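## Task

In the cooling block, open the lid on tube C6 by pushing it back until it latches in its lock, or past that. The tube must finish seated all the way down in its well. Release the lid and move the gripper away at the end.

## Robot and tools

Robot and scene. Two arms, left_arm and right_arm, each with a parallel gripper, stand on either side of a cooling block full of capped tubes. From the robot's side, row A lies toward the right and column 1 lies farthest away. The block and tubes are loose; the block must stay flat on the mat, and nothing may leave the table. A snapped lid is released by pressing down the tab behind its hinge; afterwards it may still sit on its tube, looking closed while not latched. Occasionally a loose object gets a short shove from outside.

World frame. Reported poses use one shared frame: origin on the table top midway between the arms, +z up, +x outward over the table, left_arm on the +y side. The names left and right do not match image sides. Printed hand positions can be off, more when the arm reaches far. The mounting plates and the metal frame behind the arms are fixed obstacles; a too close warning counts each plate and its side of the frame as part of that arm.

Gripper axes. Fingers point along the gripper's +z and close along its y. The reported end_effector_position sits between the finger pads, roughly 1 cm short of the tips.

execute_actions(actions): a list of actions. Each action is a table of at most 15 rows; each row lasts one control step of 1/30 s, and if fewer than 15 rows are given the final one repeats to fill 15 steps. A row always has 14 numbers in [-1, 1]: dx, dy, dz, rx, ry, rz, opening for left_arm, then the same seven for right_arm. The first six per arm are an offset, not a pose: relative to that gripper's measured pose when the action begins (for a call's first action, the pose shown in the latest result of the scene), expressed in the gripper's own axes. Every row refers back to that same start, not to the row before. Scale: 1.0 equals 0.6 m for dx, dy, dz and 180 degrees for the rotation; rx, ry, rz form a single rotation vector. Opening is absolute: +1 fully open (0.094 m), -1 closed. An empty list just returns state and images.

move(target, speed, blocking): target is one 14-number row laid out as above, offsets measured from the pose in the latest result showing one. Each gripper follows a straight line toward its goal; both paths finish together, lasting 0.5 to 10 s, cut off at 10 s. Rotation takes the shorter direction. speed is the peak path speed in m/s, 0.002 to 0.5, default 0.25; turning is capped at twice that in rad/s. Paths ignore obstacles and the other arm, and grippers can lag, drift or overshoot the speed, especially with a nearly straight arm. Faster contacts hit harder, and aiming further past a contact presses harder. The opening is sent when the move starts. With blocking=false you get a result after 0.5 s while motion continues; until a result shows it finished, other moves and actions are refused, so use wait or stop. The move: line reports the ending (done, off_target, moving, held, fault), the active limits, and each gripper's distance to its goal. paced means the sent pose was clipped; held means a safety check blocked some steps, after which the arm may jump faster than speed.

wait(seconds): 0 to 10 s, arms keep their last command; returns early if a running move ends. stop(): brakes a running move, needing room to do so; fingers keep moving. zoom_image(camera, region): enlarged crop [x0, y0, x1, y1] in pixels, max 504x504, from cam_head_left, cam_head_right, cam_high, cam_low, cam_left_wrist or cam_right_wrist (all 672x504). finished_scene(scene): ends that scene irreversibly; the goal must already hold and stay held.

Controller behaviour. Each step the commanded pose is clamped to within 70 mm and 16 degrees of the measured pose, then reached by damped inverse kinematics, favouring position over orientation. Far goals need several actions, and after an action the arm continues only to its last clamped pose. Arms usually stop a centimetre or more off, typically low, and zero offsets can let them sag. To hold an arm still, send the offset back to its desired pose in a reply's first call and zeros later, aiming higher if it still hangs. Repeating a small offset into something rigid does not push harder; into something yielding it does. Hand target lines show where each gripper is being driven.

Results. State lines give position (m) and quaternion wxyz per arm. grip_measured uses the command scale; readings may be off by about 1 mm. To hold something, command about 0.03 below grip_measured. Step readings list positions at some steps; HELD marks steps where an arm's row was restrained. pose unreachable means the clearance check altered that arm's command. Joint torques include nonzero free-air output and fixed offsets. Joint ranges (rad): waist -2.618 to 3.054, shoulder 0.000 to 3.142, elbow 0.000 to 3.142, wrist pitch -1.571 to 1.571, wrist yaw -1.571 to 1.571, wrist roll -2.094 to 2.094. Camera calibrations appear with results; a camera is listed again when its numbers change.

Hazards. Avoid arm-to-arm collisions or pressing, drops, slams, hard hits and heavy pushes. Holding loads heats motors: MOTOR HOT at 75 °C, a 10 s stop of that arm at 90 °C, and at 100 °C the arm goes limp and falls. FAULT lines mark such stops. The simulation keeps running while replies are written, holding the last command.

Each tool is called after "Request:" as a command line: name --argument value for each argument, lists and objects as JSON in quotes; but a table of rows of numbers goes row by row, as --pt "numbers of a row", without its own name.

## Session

Request:
execute_actions --actions '[]'

Scene clock: 0.00 s.
left_arm: end_effector_position=(+0.1855, +0.4896, +0.3731) grip_measured=+1.000 end_effector_quat_wxyz=(-0.246, +0.462, +0.704, +0.480) | right_arm: end_effector_position=(+0.6046, -0.3150, +0.2014) grip_measured=+1.000 end_effector_quat_wxyz=(+0.705, +0.428, +0.552, -0.121)
Joint positions: left_arm=[ 0.571  1.304  1.565 -0.993 -0.896  2.013  0.094] | right_arm=[0.398 2.38  1.702 0.725 1.06  0.449 0.094]
Joint velocities: left_arm=[-0.017 -0.007  0.012  0.007  0.037  0.022  0.   ] | right_arm=[-0.007 -0.022 -0.012 -0.022 -0.095 -0.007  0.   ]
Joint torques (N m, as the arm reports them, + toward a larger angle): no reading
Motor temperatures (°C, as the motors report them): left_arm=[22 22 23 25 22 21] | right_arm=[21 22 25 23 21 22]
Hand target (left_arm): +0.183, +0.489, +0.373; -0.249, +0.463, +0.704, +0.478
Hand target (right_arm): +0.604, -0.315, +0.219; +0.713, +0.432, +0.541, -0.112
camera_calibration (this result's frames):
cam_left_wrist: T_world_to_cam=[[-0.874652, -0.137839, -0.464741, 0.403573], [-0.471382, 0.0182379, 0.881741, -0.199005], [-0.113062, 0.990287, -0.0809266, -0.330599], [0, 0, 0, 1]] pos_world=[0.2218, 0.386645, 0.336273]
cam_right_wrist: T_world_to_cam=[[-0.560391, -0.547422, -0.621524, 0.297114], [-0.145089, 0.803707, -0.577065, 0.484646], [0.815421, -0.233206, -0.529815, -0.349589], [0, 0, 0, 1]] pos_world=[0.521879, -0.308393, 0.279118]

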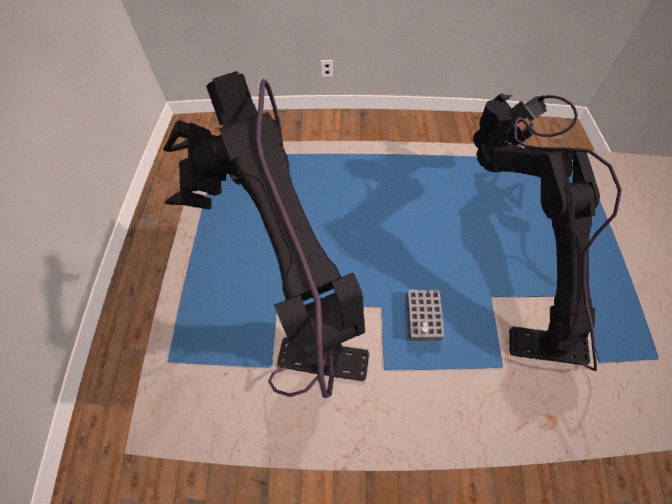

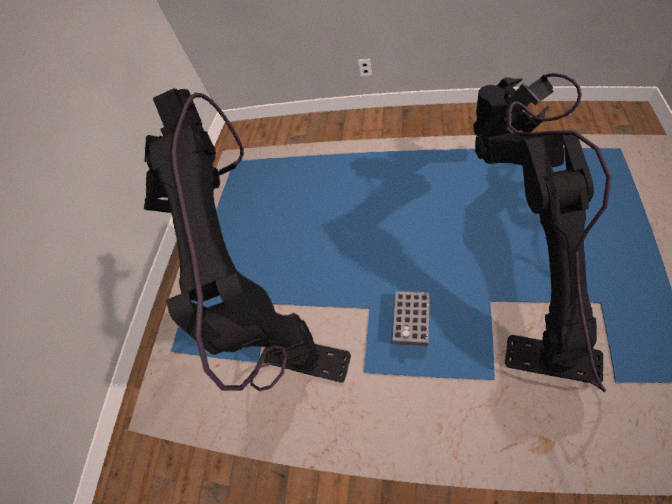

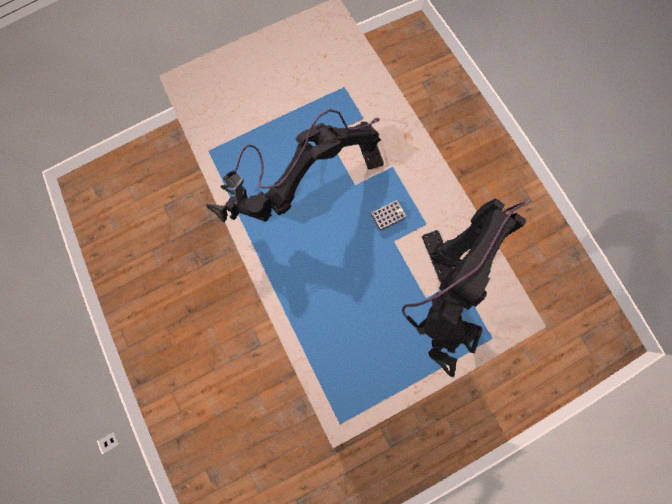

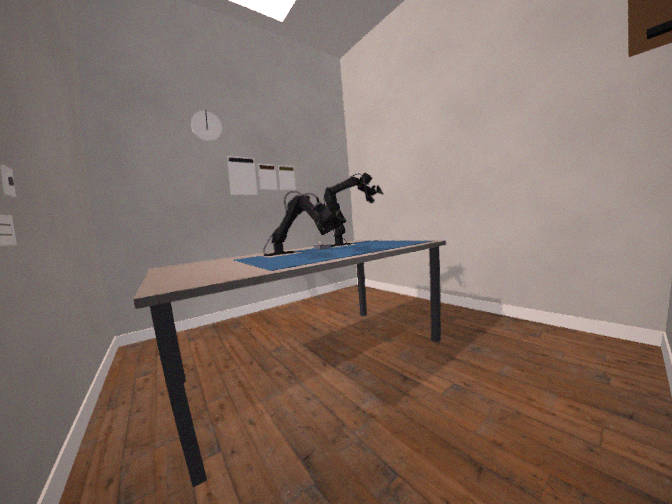

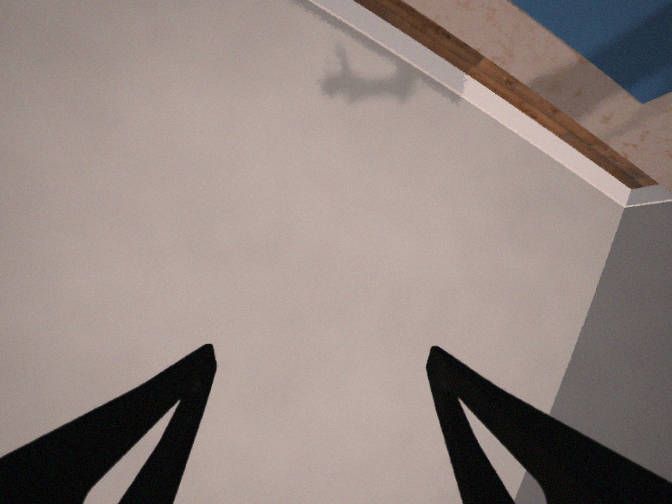

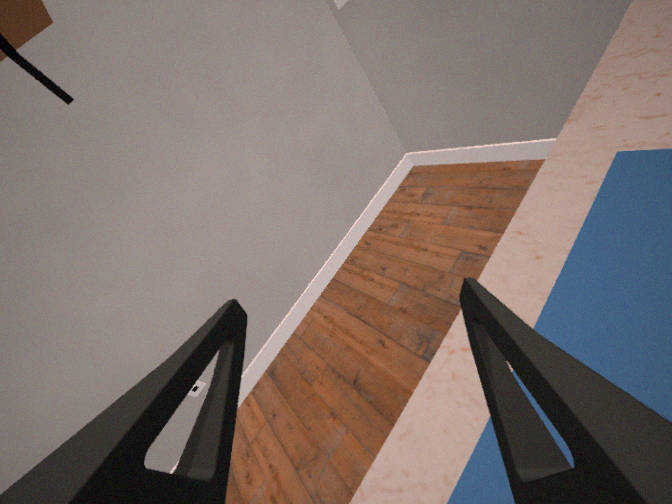

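Request:
zoom_image --camera "cam_head_left" --region '[395, 280, 455, 350]'

Request:
zoom_image --camera "cam_head_right" --region '[380, 282, 440, 352]'

Request:
zoom_image --camera "cam_high" --region '[365, 190, 415, 240]'

Region (395, 280, 455, 350) of cam_head_left's 672x504 image, scaled by 7.200, with more detail than that image has; it fills the left 432 columns of this view, and the rest is white.

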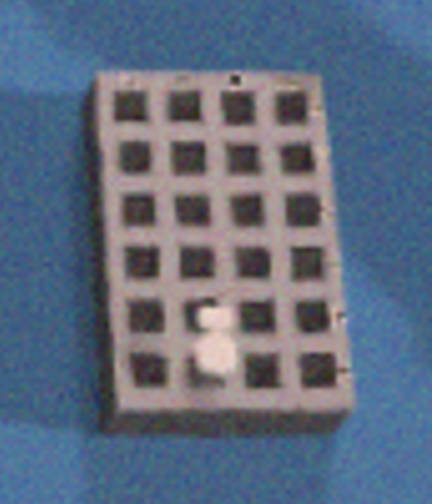

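Region (380, 282, 440, 352) of cam_head_right's 672x504 image, scaled by 7.200, with more detail than that image has; it fills the left 432 columns of this view, and the rest is white.

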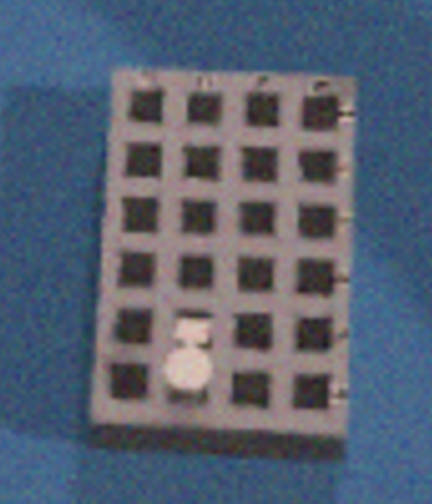

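Region (365, 190, 415, 240) of cam_high's 672x504 image, scaled by 10.080, with more detail than that image has.

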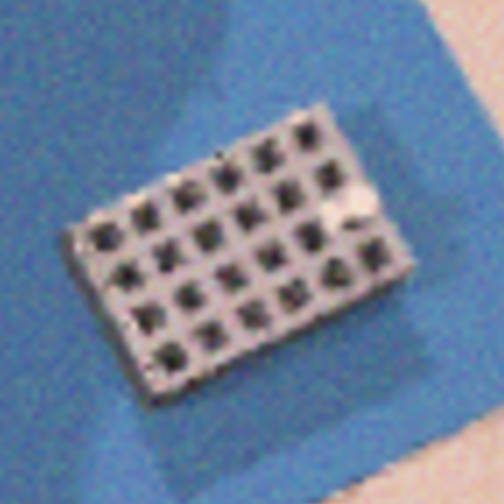

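Request:
wait --seconds 0

Scene clock: 40.90 s.
left_arm: end_effector_position=(+0.1855, +0.4896, +0.3731) grip_measured=+1.000 end_effector_quat_wxyz=(-0.246, +0.462, +0.704, +0.480) | right_arm: end_effector_position=(+0.6046, -0.3150, +0.2014) grip_measured=+1.000 end_effector_quat_wxyz=(+0.705, +0.428, +0.552, -0.121)
Joint positions: left_arm=[ 0.571  1.304  1.565 -0.993 -0.896  2.013  0.094] | right_arm=[0.398 2.38  1.702 0.725 1.06  0.449 0.094]
Joint velocities: left_arm=[-0.002 -0.017 -0.002 -0.081 -0.037 -0.081  0.   ] | right_arm=[ 0.022  0.032 -0.007  0.022 -0.022  0.081  0.   ]
Joint torques (N m, as the arm reports them, + toward a larger angle): left_arm=[-0.06 -5.32  7.06  1.25 -0.42 -0.01] | right_arm=[ -0.05 -15.46   7.16   1.59   0.01  -0.1 ]
Motor temperatures (°C, as the motors report them): left_arm=[22 23 25 27 22 21] | right_arm=[21 35 28 27 21 22]
Hand target (left_arm): +0.183, +0.489, +0.373; -0.249, +0.463, +0.704, +0.478
Hand target (right_arm): +0.604, -0.315, +0.219; +0.713, +0.432, +0.541, -0.112
camera_calibration (this result's frames):
cam_left_wrist: T_world_to_cam=[[-0.874652, -0.137839, -0.464741, 0.403573], [-0.471382, 0.0182379, 0.881741, -0.199005], [-0.113062, 0.990287, -0.0809266, -0.330599], [0, 0, 0, 1]] pos_world=[0.2218, 0.386645, 0.336273]
cam_right_wrist: T_world_to_cam=[[-0.560391, -0.547422, -0.621524, 0.297114], [-0.145089, 0.803707, -0.577065, 0.484646], [0.815421, -0.233206, -0.529815, -0.349589], [0, 0, 0, 1]] pos_world=[0.521879, -0.308393, 0.279118]

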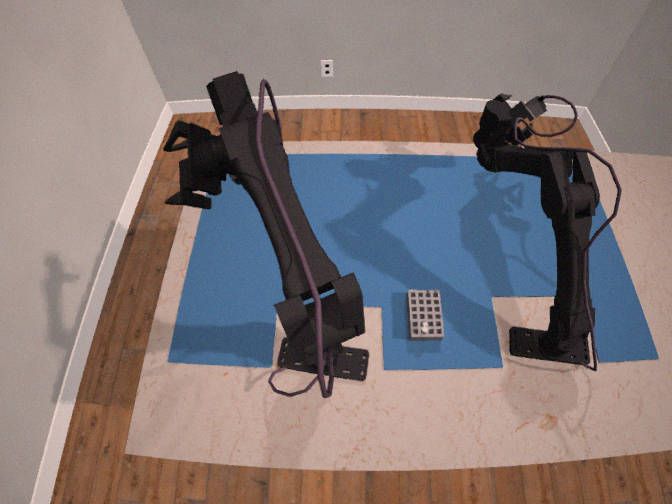

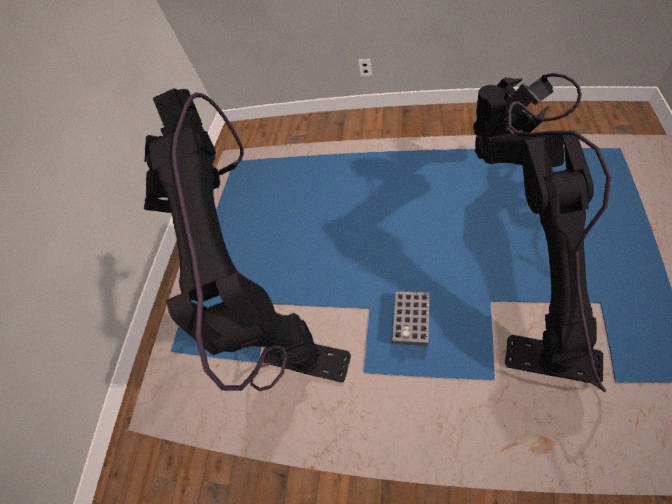

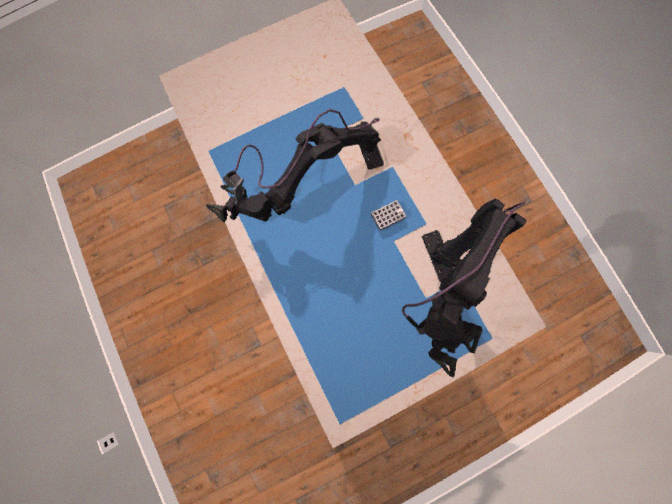

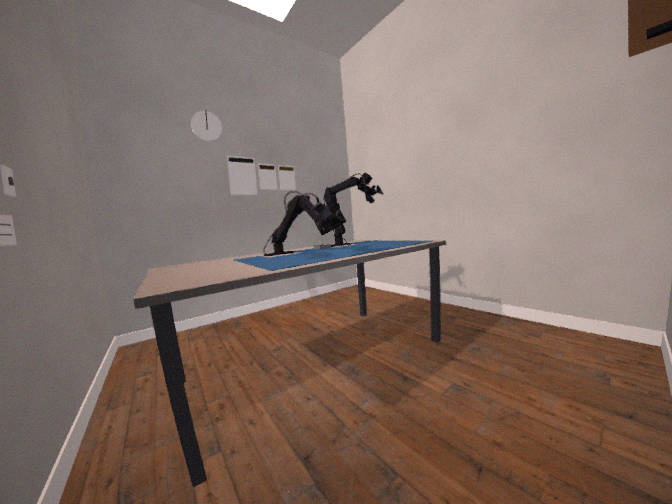

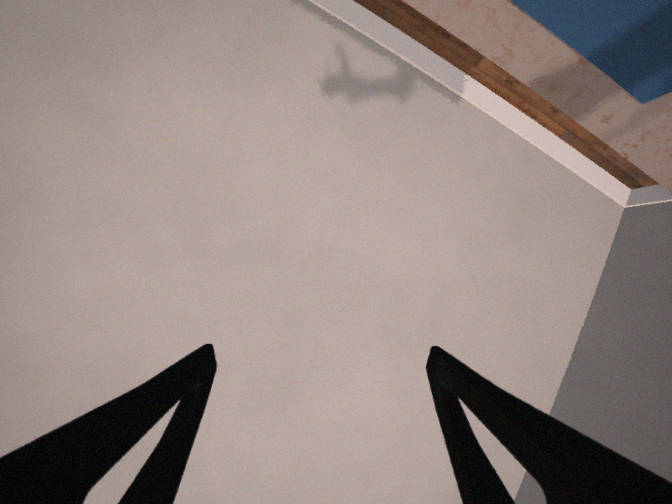

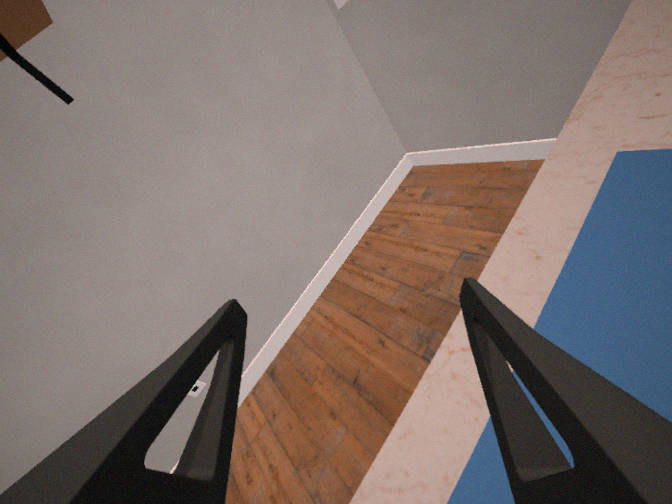

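Request:
move --target '[0.0015,-0.0037,-0.0013,0,0,0,1,-0.08,-0.365,-1.0,-0.5807,0.4812,-0.631,0.7]' --speed 0.5

Scene clock: 48.33 s.
left_arm: end_effector_position=(+0.1860, +0.4899, +0.3737) grip_measured=+1.000 end_effector_quat_wxyz=(-0.245, +0.461, +0.704, +0.482) | right_arm: end_effector_position=(+0.0419, -0.0233, +0.1285) grip_measured=+0.701 end_effector_quat_wxyz=(+0.089, +0.691, -0.713, -0.084)
Joint positions: left_arm=[ 0.571  1.304  1.565 -0.989 -0.896  2.013  0.094] | right_arm=[ 1.399  1.681  1.402 -1.377 -0.23  -0.317  0.08 ]
Joint velocities: left_arm=[ 0.012  0.012 -0.007 -0.007  0.022  0.022  0.   ] | right_arm=[-0.002 -0.027 -0.012 -0.037 -0.066  0.007 -0.   ]
Joint torques (N m, as the arm reports them, + toward a larger angle): left_arm=[ 0.13 -5.75  6.41  1.34 -0.36  0.03] | right_arm=[ 0.24 -7.19  8.15  0.13 -0.26 -0.14]
Motor temperatures (°C, as the motors report them): left_arm=[22 23 25 28 22 21] | right_arm=[21 34 28 27 21 22]
Hand target (left_arm): +0.183, +0.489, +0.373; -0.246, +0.462, +0.704, +0.480
Hand target (right_arm): +0.040, -0.017, +0.138; +0.081, +0.696, -0.707, -0.097
Off the commanded pose (left_arm): 0.003 m, 0 deg.
Off the commanded pose (right_arm): 0.004 m, 2 deg.
move: done
camera_calibration (this result's frames):
cam_left_wrist: T_world_to_cam=[[-0.872709, -0.136951, -0.46864, 0.404995], [-0.475048, 0.0165612, 0.879804, -0.19709], [-0.112728, 0.990439, -0.0795112, -0.331386], [0, 0, 0, 1]] pos_world=[0.222459, 0.386946, 0.336848]
cam_right_wrist: T_world_to_cam=[[0.945615, -0.211541, -0.24711, -0.00724547], [0.0325263, -0.694365, 0.718887, -0.0824127], [-0.323659, -0.687828, -0.649721, 0.191243], [0, 0, 0, 1]] pos_world=[0.0714296, 0.0727851, 0.18171]

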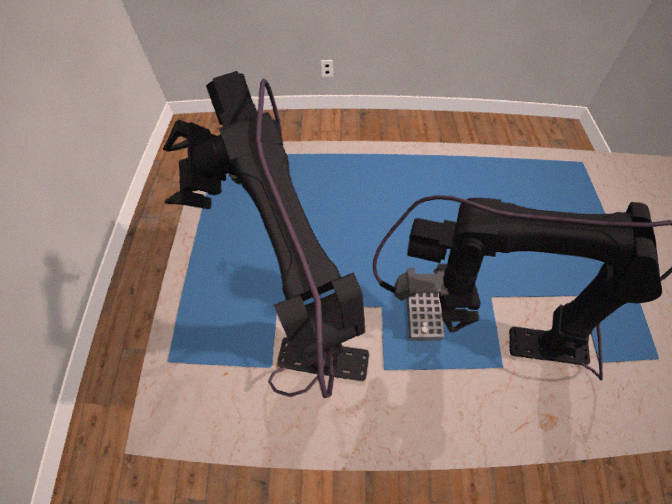

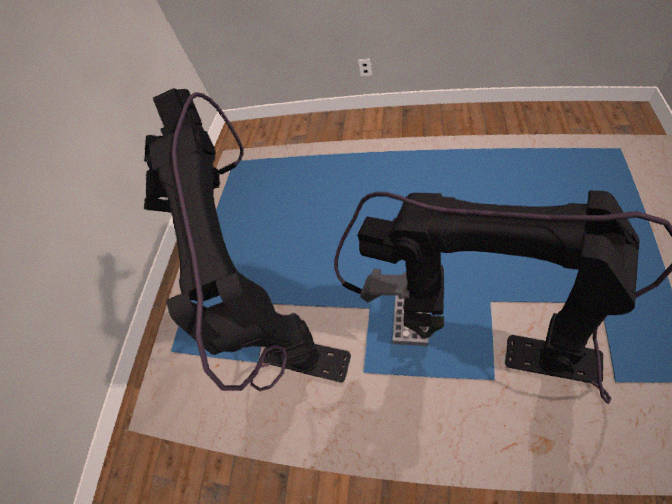

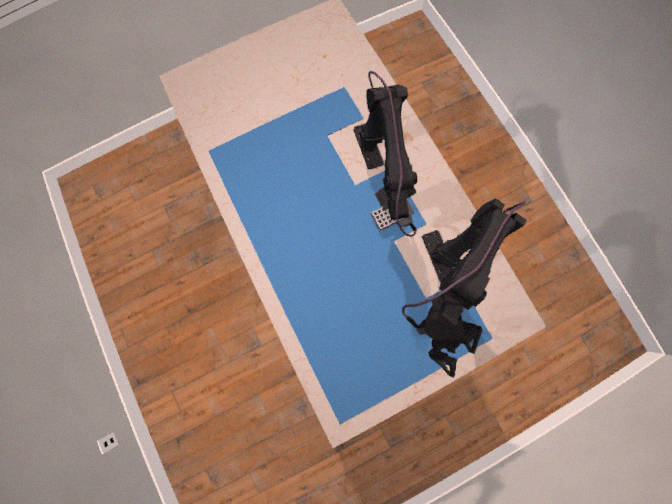

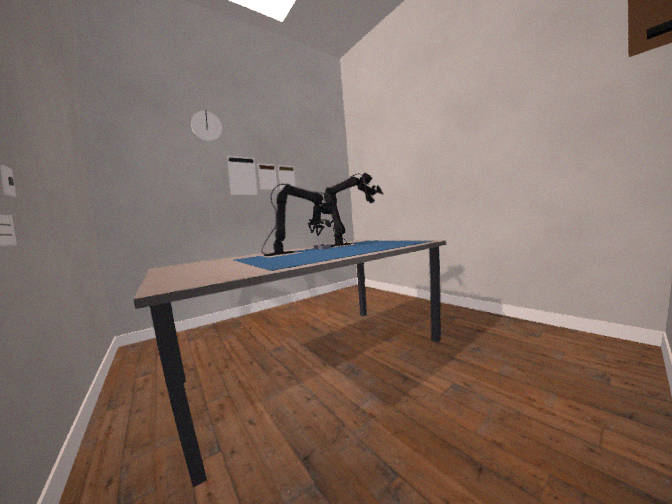

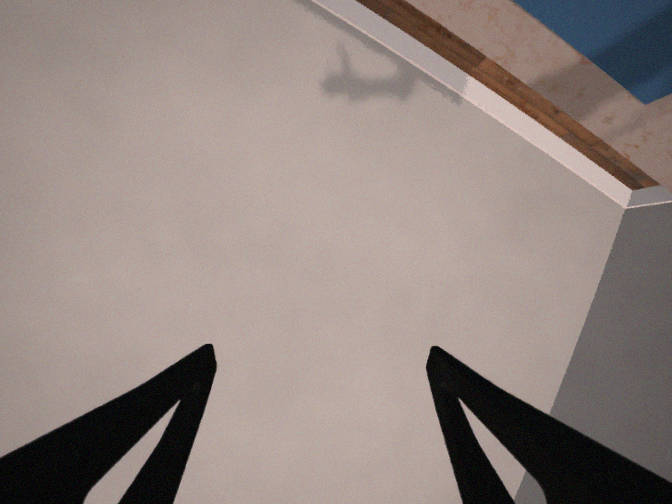

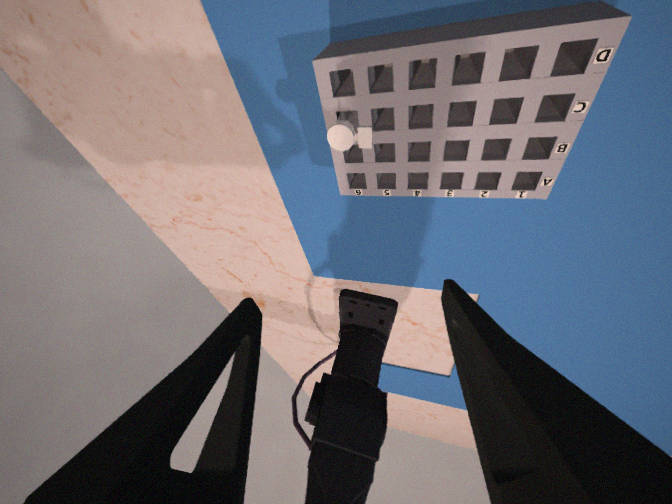

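Request:
zoom_image --camera "cam_right_wrist" --region '[305, 90, 425, 190]'

Region (305, 90, 425, 190) of cam_right_wrist's 672x504 image, scaled by 4.200, with more detail than that image has.

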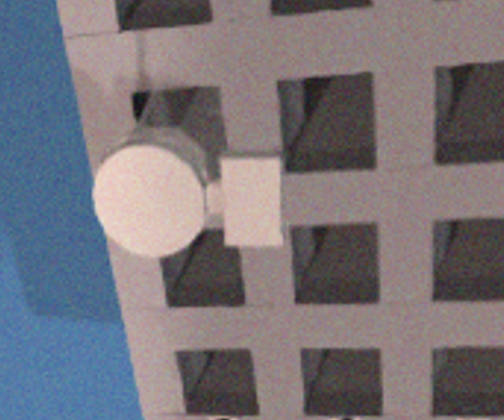

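Request:
move --target '[0,-0.004,-0.001,0,0,0,1,-0.082,0.053,0.0735,-0.0003,-0.0058,0.0232,0.7]' --speed 0.15

Scene clock: 58.33 s.
left_arm: end_effector_position=(+0.1866, +0.4902, +0.3745) grip_measured=+1.000 end_effector_quat_wxyz=(-0.244, +0.459, +0.704, +0.484) | right_arm: end_effector_position=(+0.0015, +0.0173, +0.0892) grip_measured=+0.701 end_effector_quat_wxyz=(+0.099, +0.663, -0.738, -0.075)
Joint positions: left_arm=[ 0.571  1.304  1.565 -0.982 -0.896  2.013  0.094] | right_arm=[ 1.559  1.814  1.402 -1.225 -0.241 -0.08   0.08 ]
Joint velocities: left_arm=[-0.022 -0.007  0.002  0.007 -0.022  0.051  0.   ] | right_arm=[ 0.007  0.012 -0.012 -0.007 -0.007  0.007  0.   ]
Joint torques (N m, as the arm reports them, + toward a larger angle): left_arm=[ 0.02 -5.82  6.05  1.35 -0.37  0.01] | right_arm=[ 0.28 -8.79  6.32  0.4  -0.19  0.02]
Motor temperatures (°C, as the motors report them): left_arm=[22 24 25 28 22 21] | right_arm=[21 30 29 26 22 22]
Hand target (left_arm): +0.184, +0.489, +0.373; -0.245, +0.461, +0.704, +0.482
Hand target (right_arm): +0.000, +0.026, +0.093; -0.087, -0.663, +0.738, +0.090
Off the commanded pose (left_arm): 0.003 m, 0 deg.
Off the commanded pose (right_arm): 0.010 m, 2 deg.
move: done
camera_calibration (this result's frames):
cam_left_wrist: T_world_to_cam=[[-0.870094, -0.135754, -0.473823, 0.406876], [-0.479925, 0.0143313, 0.877193, -0.194526], [-0.112292, 0.990639, -0.0776215, -0.332434], [0, 0, 0, 1]] pos_world=[0.223333, 0.387346, 0.33762]
cam_right_wrist: T_world_to_cam=[[0.927368, -0.286536, -0.240593, 0.0305652], [-0.0137525, -0.668711, 0.743395, -0.0271828], [-0.373897, -0.686092, -0.624082, 0.178289], [0, 0, 0, 1]] pos_world=[0.0379426, 0.112903, 0.138828]

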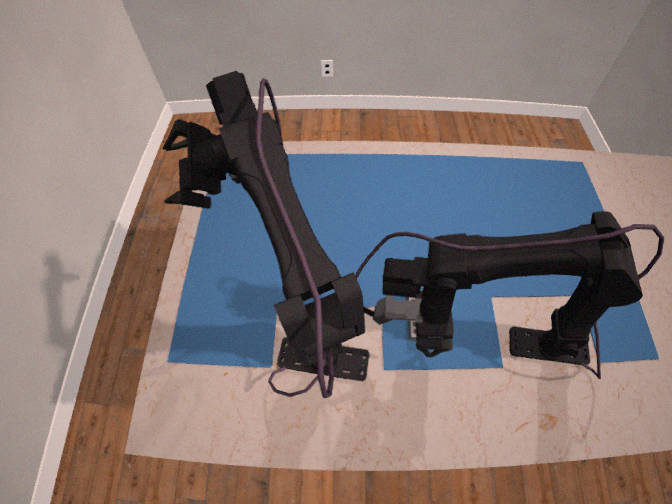

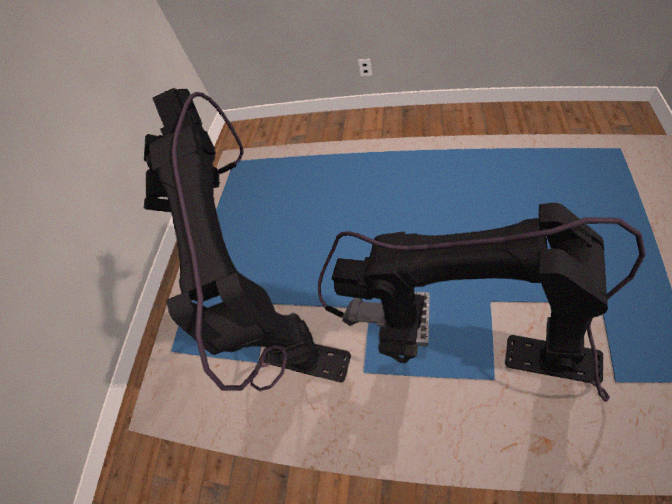

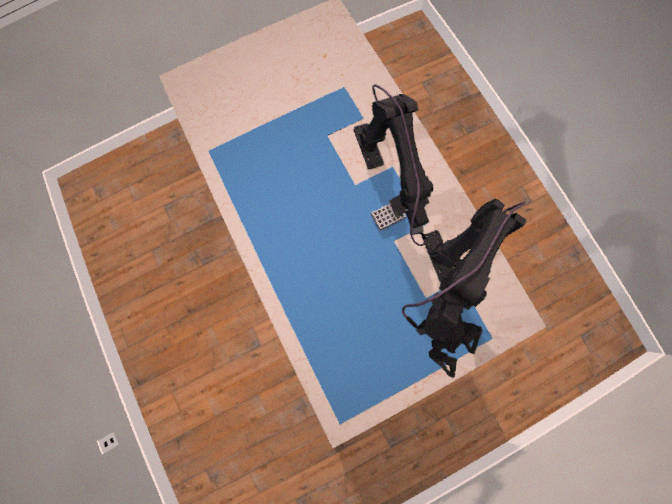

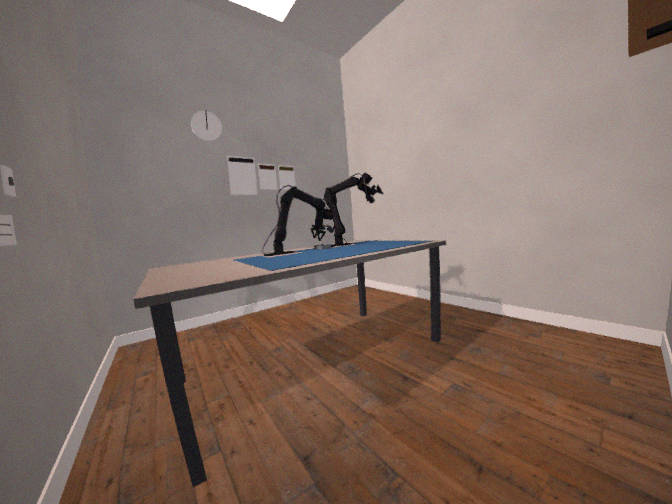

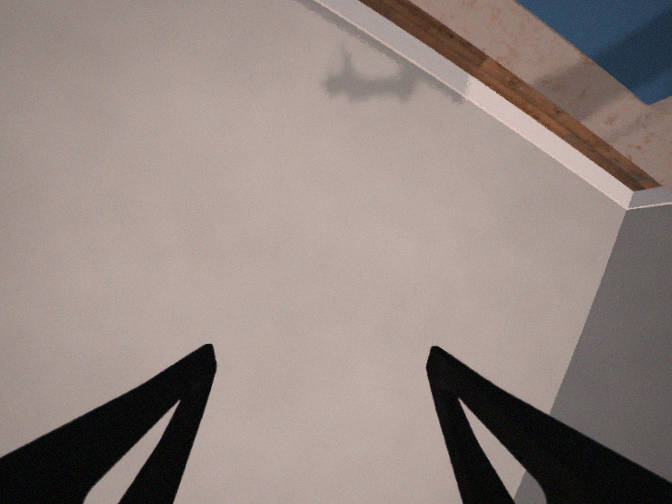

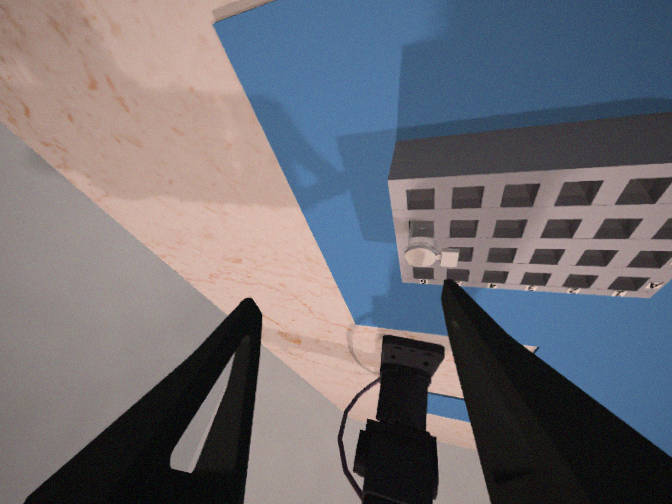

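Request:
zoom_image --camera "cam_right_wrist" --region '[385, 205, 505, 315]'

Region (385, 205, 505, 315) of cam_right_wrist's 672x504 image, scaled by 4.200, with more detail than that image has; it fills the top 462 rows of this view, and the rest is white.

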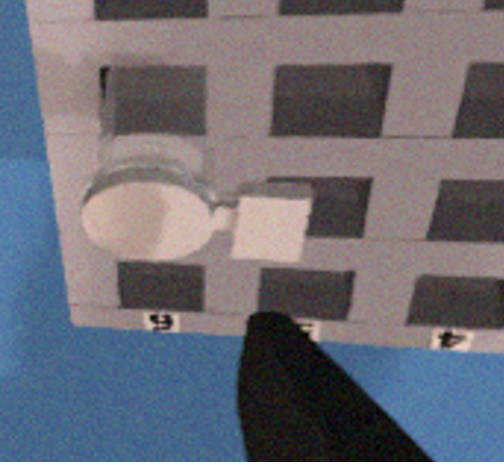

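Request:
execute_actions --actions '[[[-0.0008,-0.0052,-0.0012,0.0009,-0.0008,0.0015,1,-0.01475,0.00508,-0.00437,-0.002,-0.01218,-0.00154,0.7],[-0.0008,-0.0052,-0.0012,0.0009,-0.0008,0.0015,1,-0.0157,0.00466,-0.00294,-0.002,-0.01236,-0.00158,0.7],[-0.0008,-0.0052,-0.0012,0.0009,-0.0008,0.0015,1,-0.01665,0.00424,-0.00151,-0.0019,-0.01254,-0.00162,0.7],[-0.0008,-0.0052,-0.0012,0.0009,-0.0008,0.0015,1,-0.0176,0.00382,-0.00008,-0.0019,-0.01272,-0.00166,0.7],[-0.0008,-0.0052,-0.0012,0.0009,-0.0008,0.0015,1,-0.01855,0.0034,0.00135,-0.0019,-0.0129,-0.0017,0.7],[-0.0008,-0.0052,-0.0012,0.0009,-0.0008,0.0015,1,-0.0195,0.00298,0.00278,-0.0019,-0.01308,-0.00174,0.7],[-0.0008,-0.0052,-0.0012,0.0009,-0.0008,0.0015,1,-0.02045,0.00256,0.00421,-0.0019,-0.01326,-0.00178,0.7],[-0.0008,-0.0052,-0.0012,0.0009,-0.0008,0.0015,1,-0.0214,0.00214,0.00564,-0.0018,-0.01344,-0.00182,0.7],[-0.0008,-0.0052,-0.0012,0.0009,-0.0008,0.0015,1,-0.02235,0.00172,0.00707,-0.0018,-0.01362,-0.00186,0.7],[-0.0008,-0.0052,-0.0012,0.0009,-0.0008,0.0015,1,-0.0233,0.0013,0.0085,-0.0018,-0.0138,-0.0019,0.7]]]'

Request:
zoom_image --camera "cam_right_wrist" --region '[385, 205, 505, 315]'

Scene clock: 68.80 s.
left_arm: end_effector_position=(+0.1866, +0.4902, +0.3745) grip_measured=+1.000 end_effector_quat_wxyz=(-0.244, +0.459, +0.704, +0.484) | right_arm: end_effector_position=(+0.0030, +0.0256, +0.0852) grip_measured=+0.701 end_effector_quat_wxyz=(+0.090, +0.663, -0.739, -0.082)
Joint positions: left_arm=[ 0.571  1.304  1.565 -0.982 -0.896  2.013  0.094] | right_arm=[ 1.559  1.825  1.402 -1.189 -0.241 -0.075  0.08 ]
Joint velocities: left_arm=[ 0.002 -0.012  0.002 -0.051 -0.11  -0.007  0.   ] | right_arm=[-0.007  0.046  0.002  0.007 -0.051 -0.037  0.001]
Joint torques (N m, as the arm reports them, + toward a larger angle): left_arm=[ 0.   -5.77  6.17  1.34 -0.37  0.01] | right_arm=[ 0.28 -8.56  5.06  0.54 -0.19 -0.01]
Motor temperatures (°C, as the motors report them): left_arm=[22 24 25 28 22 21] | right_arm=[21 29 28 25 22 22]
Hand target (left_arm): +0.184, +0.489, +0.373; -0.244, +0.461, +0.704, +0.482
Hand target (right_arm): +0.001, +0.031, +0.084; -0.085, -0.663, +0.738, +0.092
Off the commanded pose (left_arm): 0.003 m, 0 deg.
Off the commanded pose (right_arm): 0.006 m, 1 deg.
Step readings (end_effector_position):
0: left_arm (+0.1866, +0.4902, +0.3745) | right_arm (+0.0016, +0.0177, +0.0892)
1: left_arm (+0.1866, +0.4902, +0.3745) | right_arm (+0.0016, +0.0177, +0.0892)
2: left_arm (+0.1866, +0.4902, +0.3745) | right_arm (+0.0016, +0.0180, +0.0891)
4: left_arm (+0.1866, +0.4902, +0.3745) | right_arm (+0.0018, +0.0189, +0.0891)
8: left_arm (+0.1866, +0.4902, +0.3745) | right_arm (+0.0023, +0.0216, +0.0889)
15: end_effector_position above
camera_calibration (this result's frames):
cam_left_wrist: T_world_to_cam=[[-0.870094, -0.135754, -0.473823, 0.406876], [-0.479925, 0.0143313, 0.877193, -0.194526], [-0.112292, 0.990639, -0.0776215, -0.332434], [0, 0, 0, 1]] pos_world=[0.223333, 0.387346, 0.33762]
cam_right_wrist: T_world_to_cam=[[0.927141, -0.285203, -0.24304, 0.0307509], [-0.019928, -0.685216, 0.728067, -0.0169374], [-0.374182, -0.670177, -0.640976, 0.183], [0, 0, 0, 1]] pos_world=[0.0396275, 0.119807, 0.137104]

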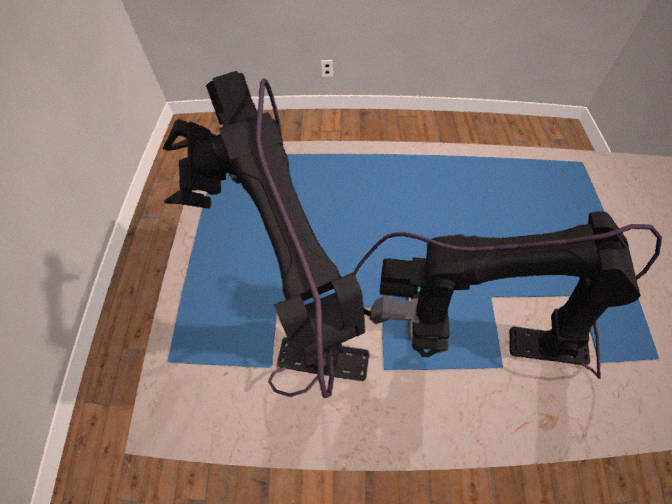

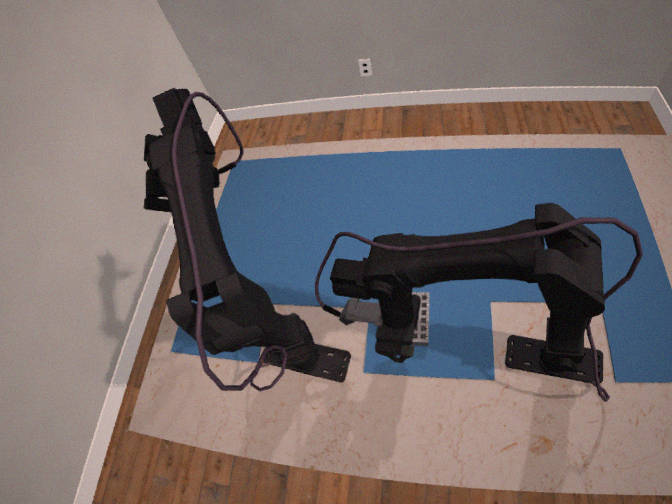

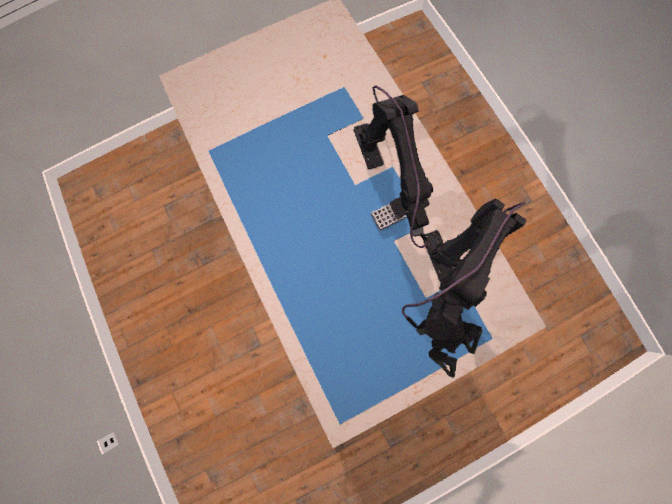

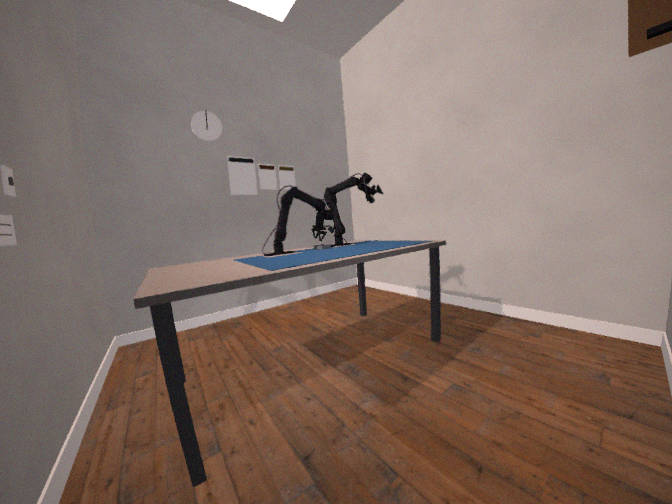

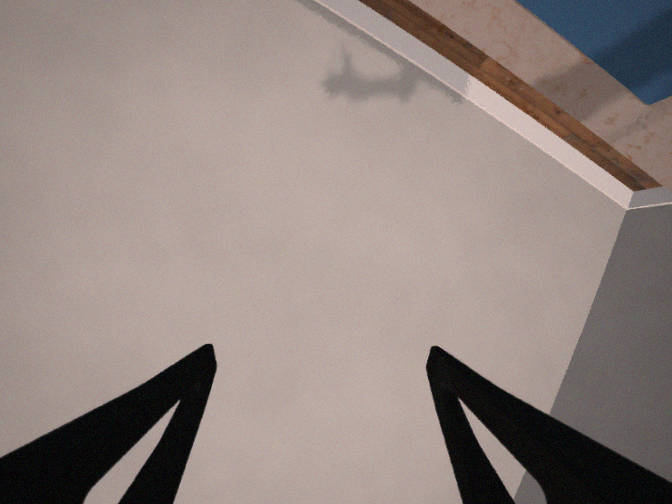

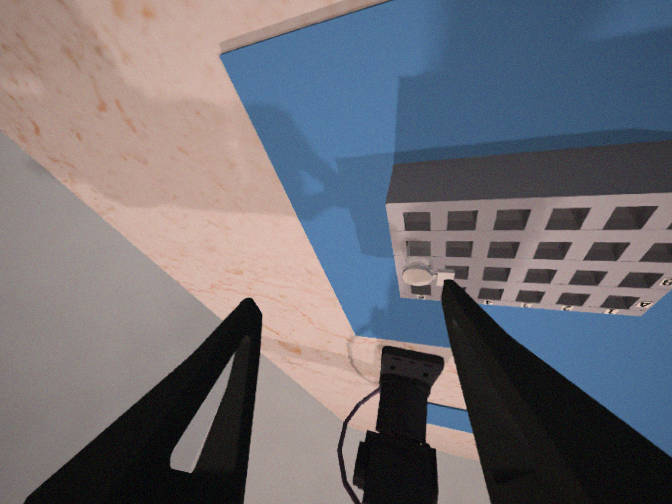

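Region (385, 205, 505, 315) of cam_right_wrist's 672x504 image, scaled by 4.200, with more detail than that image has; it fills the top 462 rows of this view, and the rest is white.

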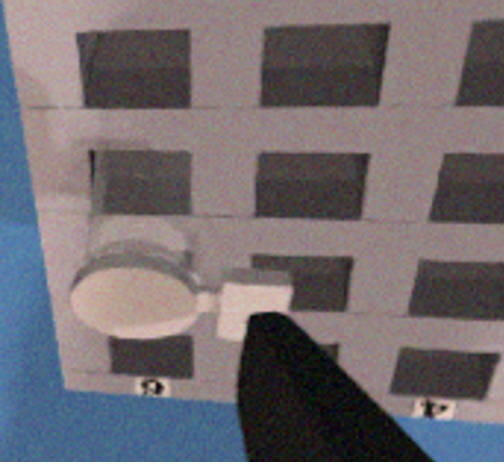

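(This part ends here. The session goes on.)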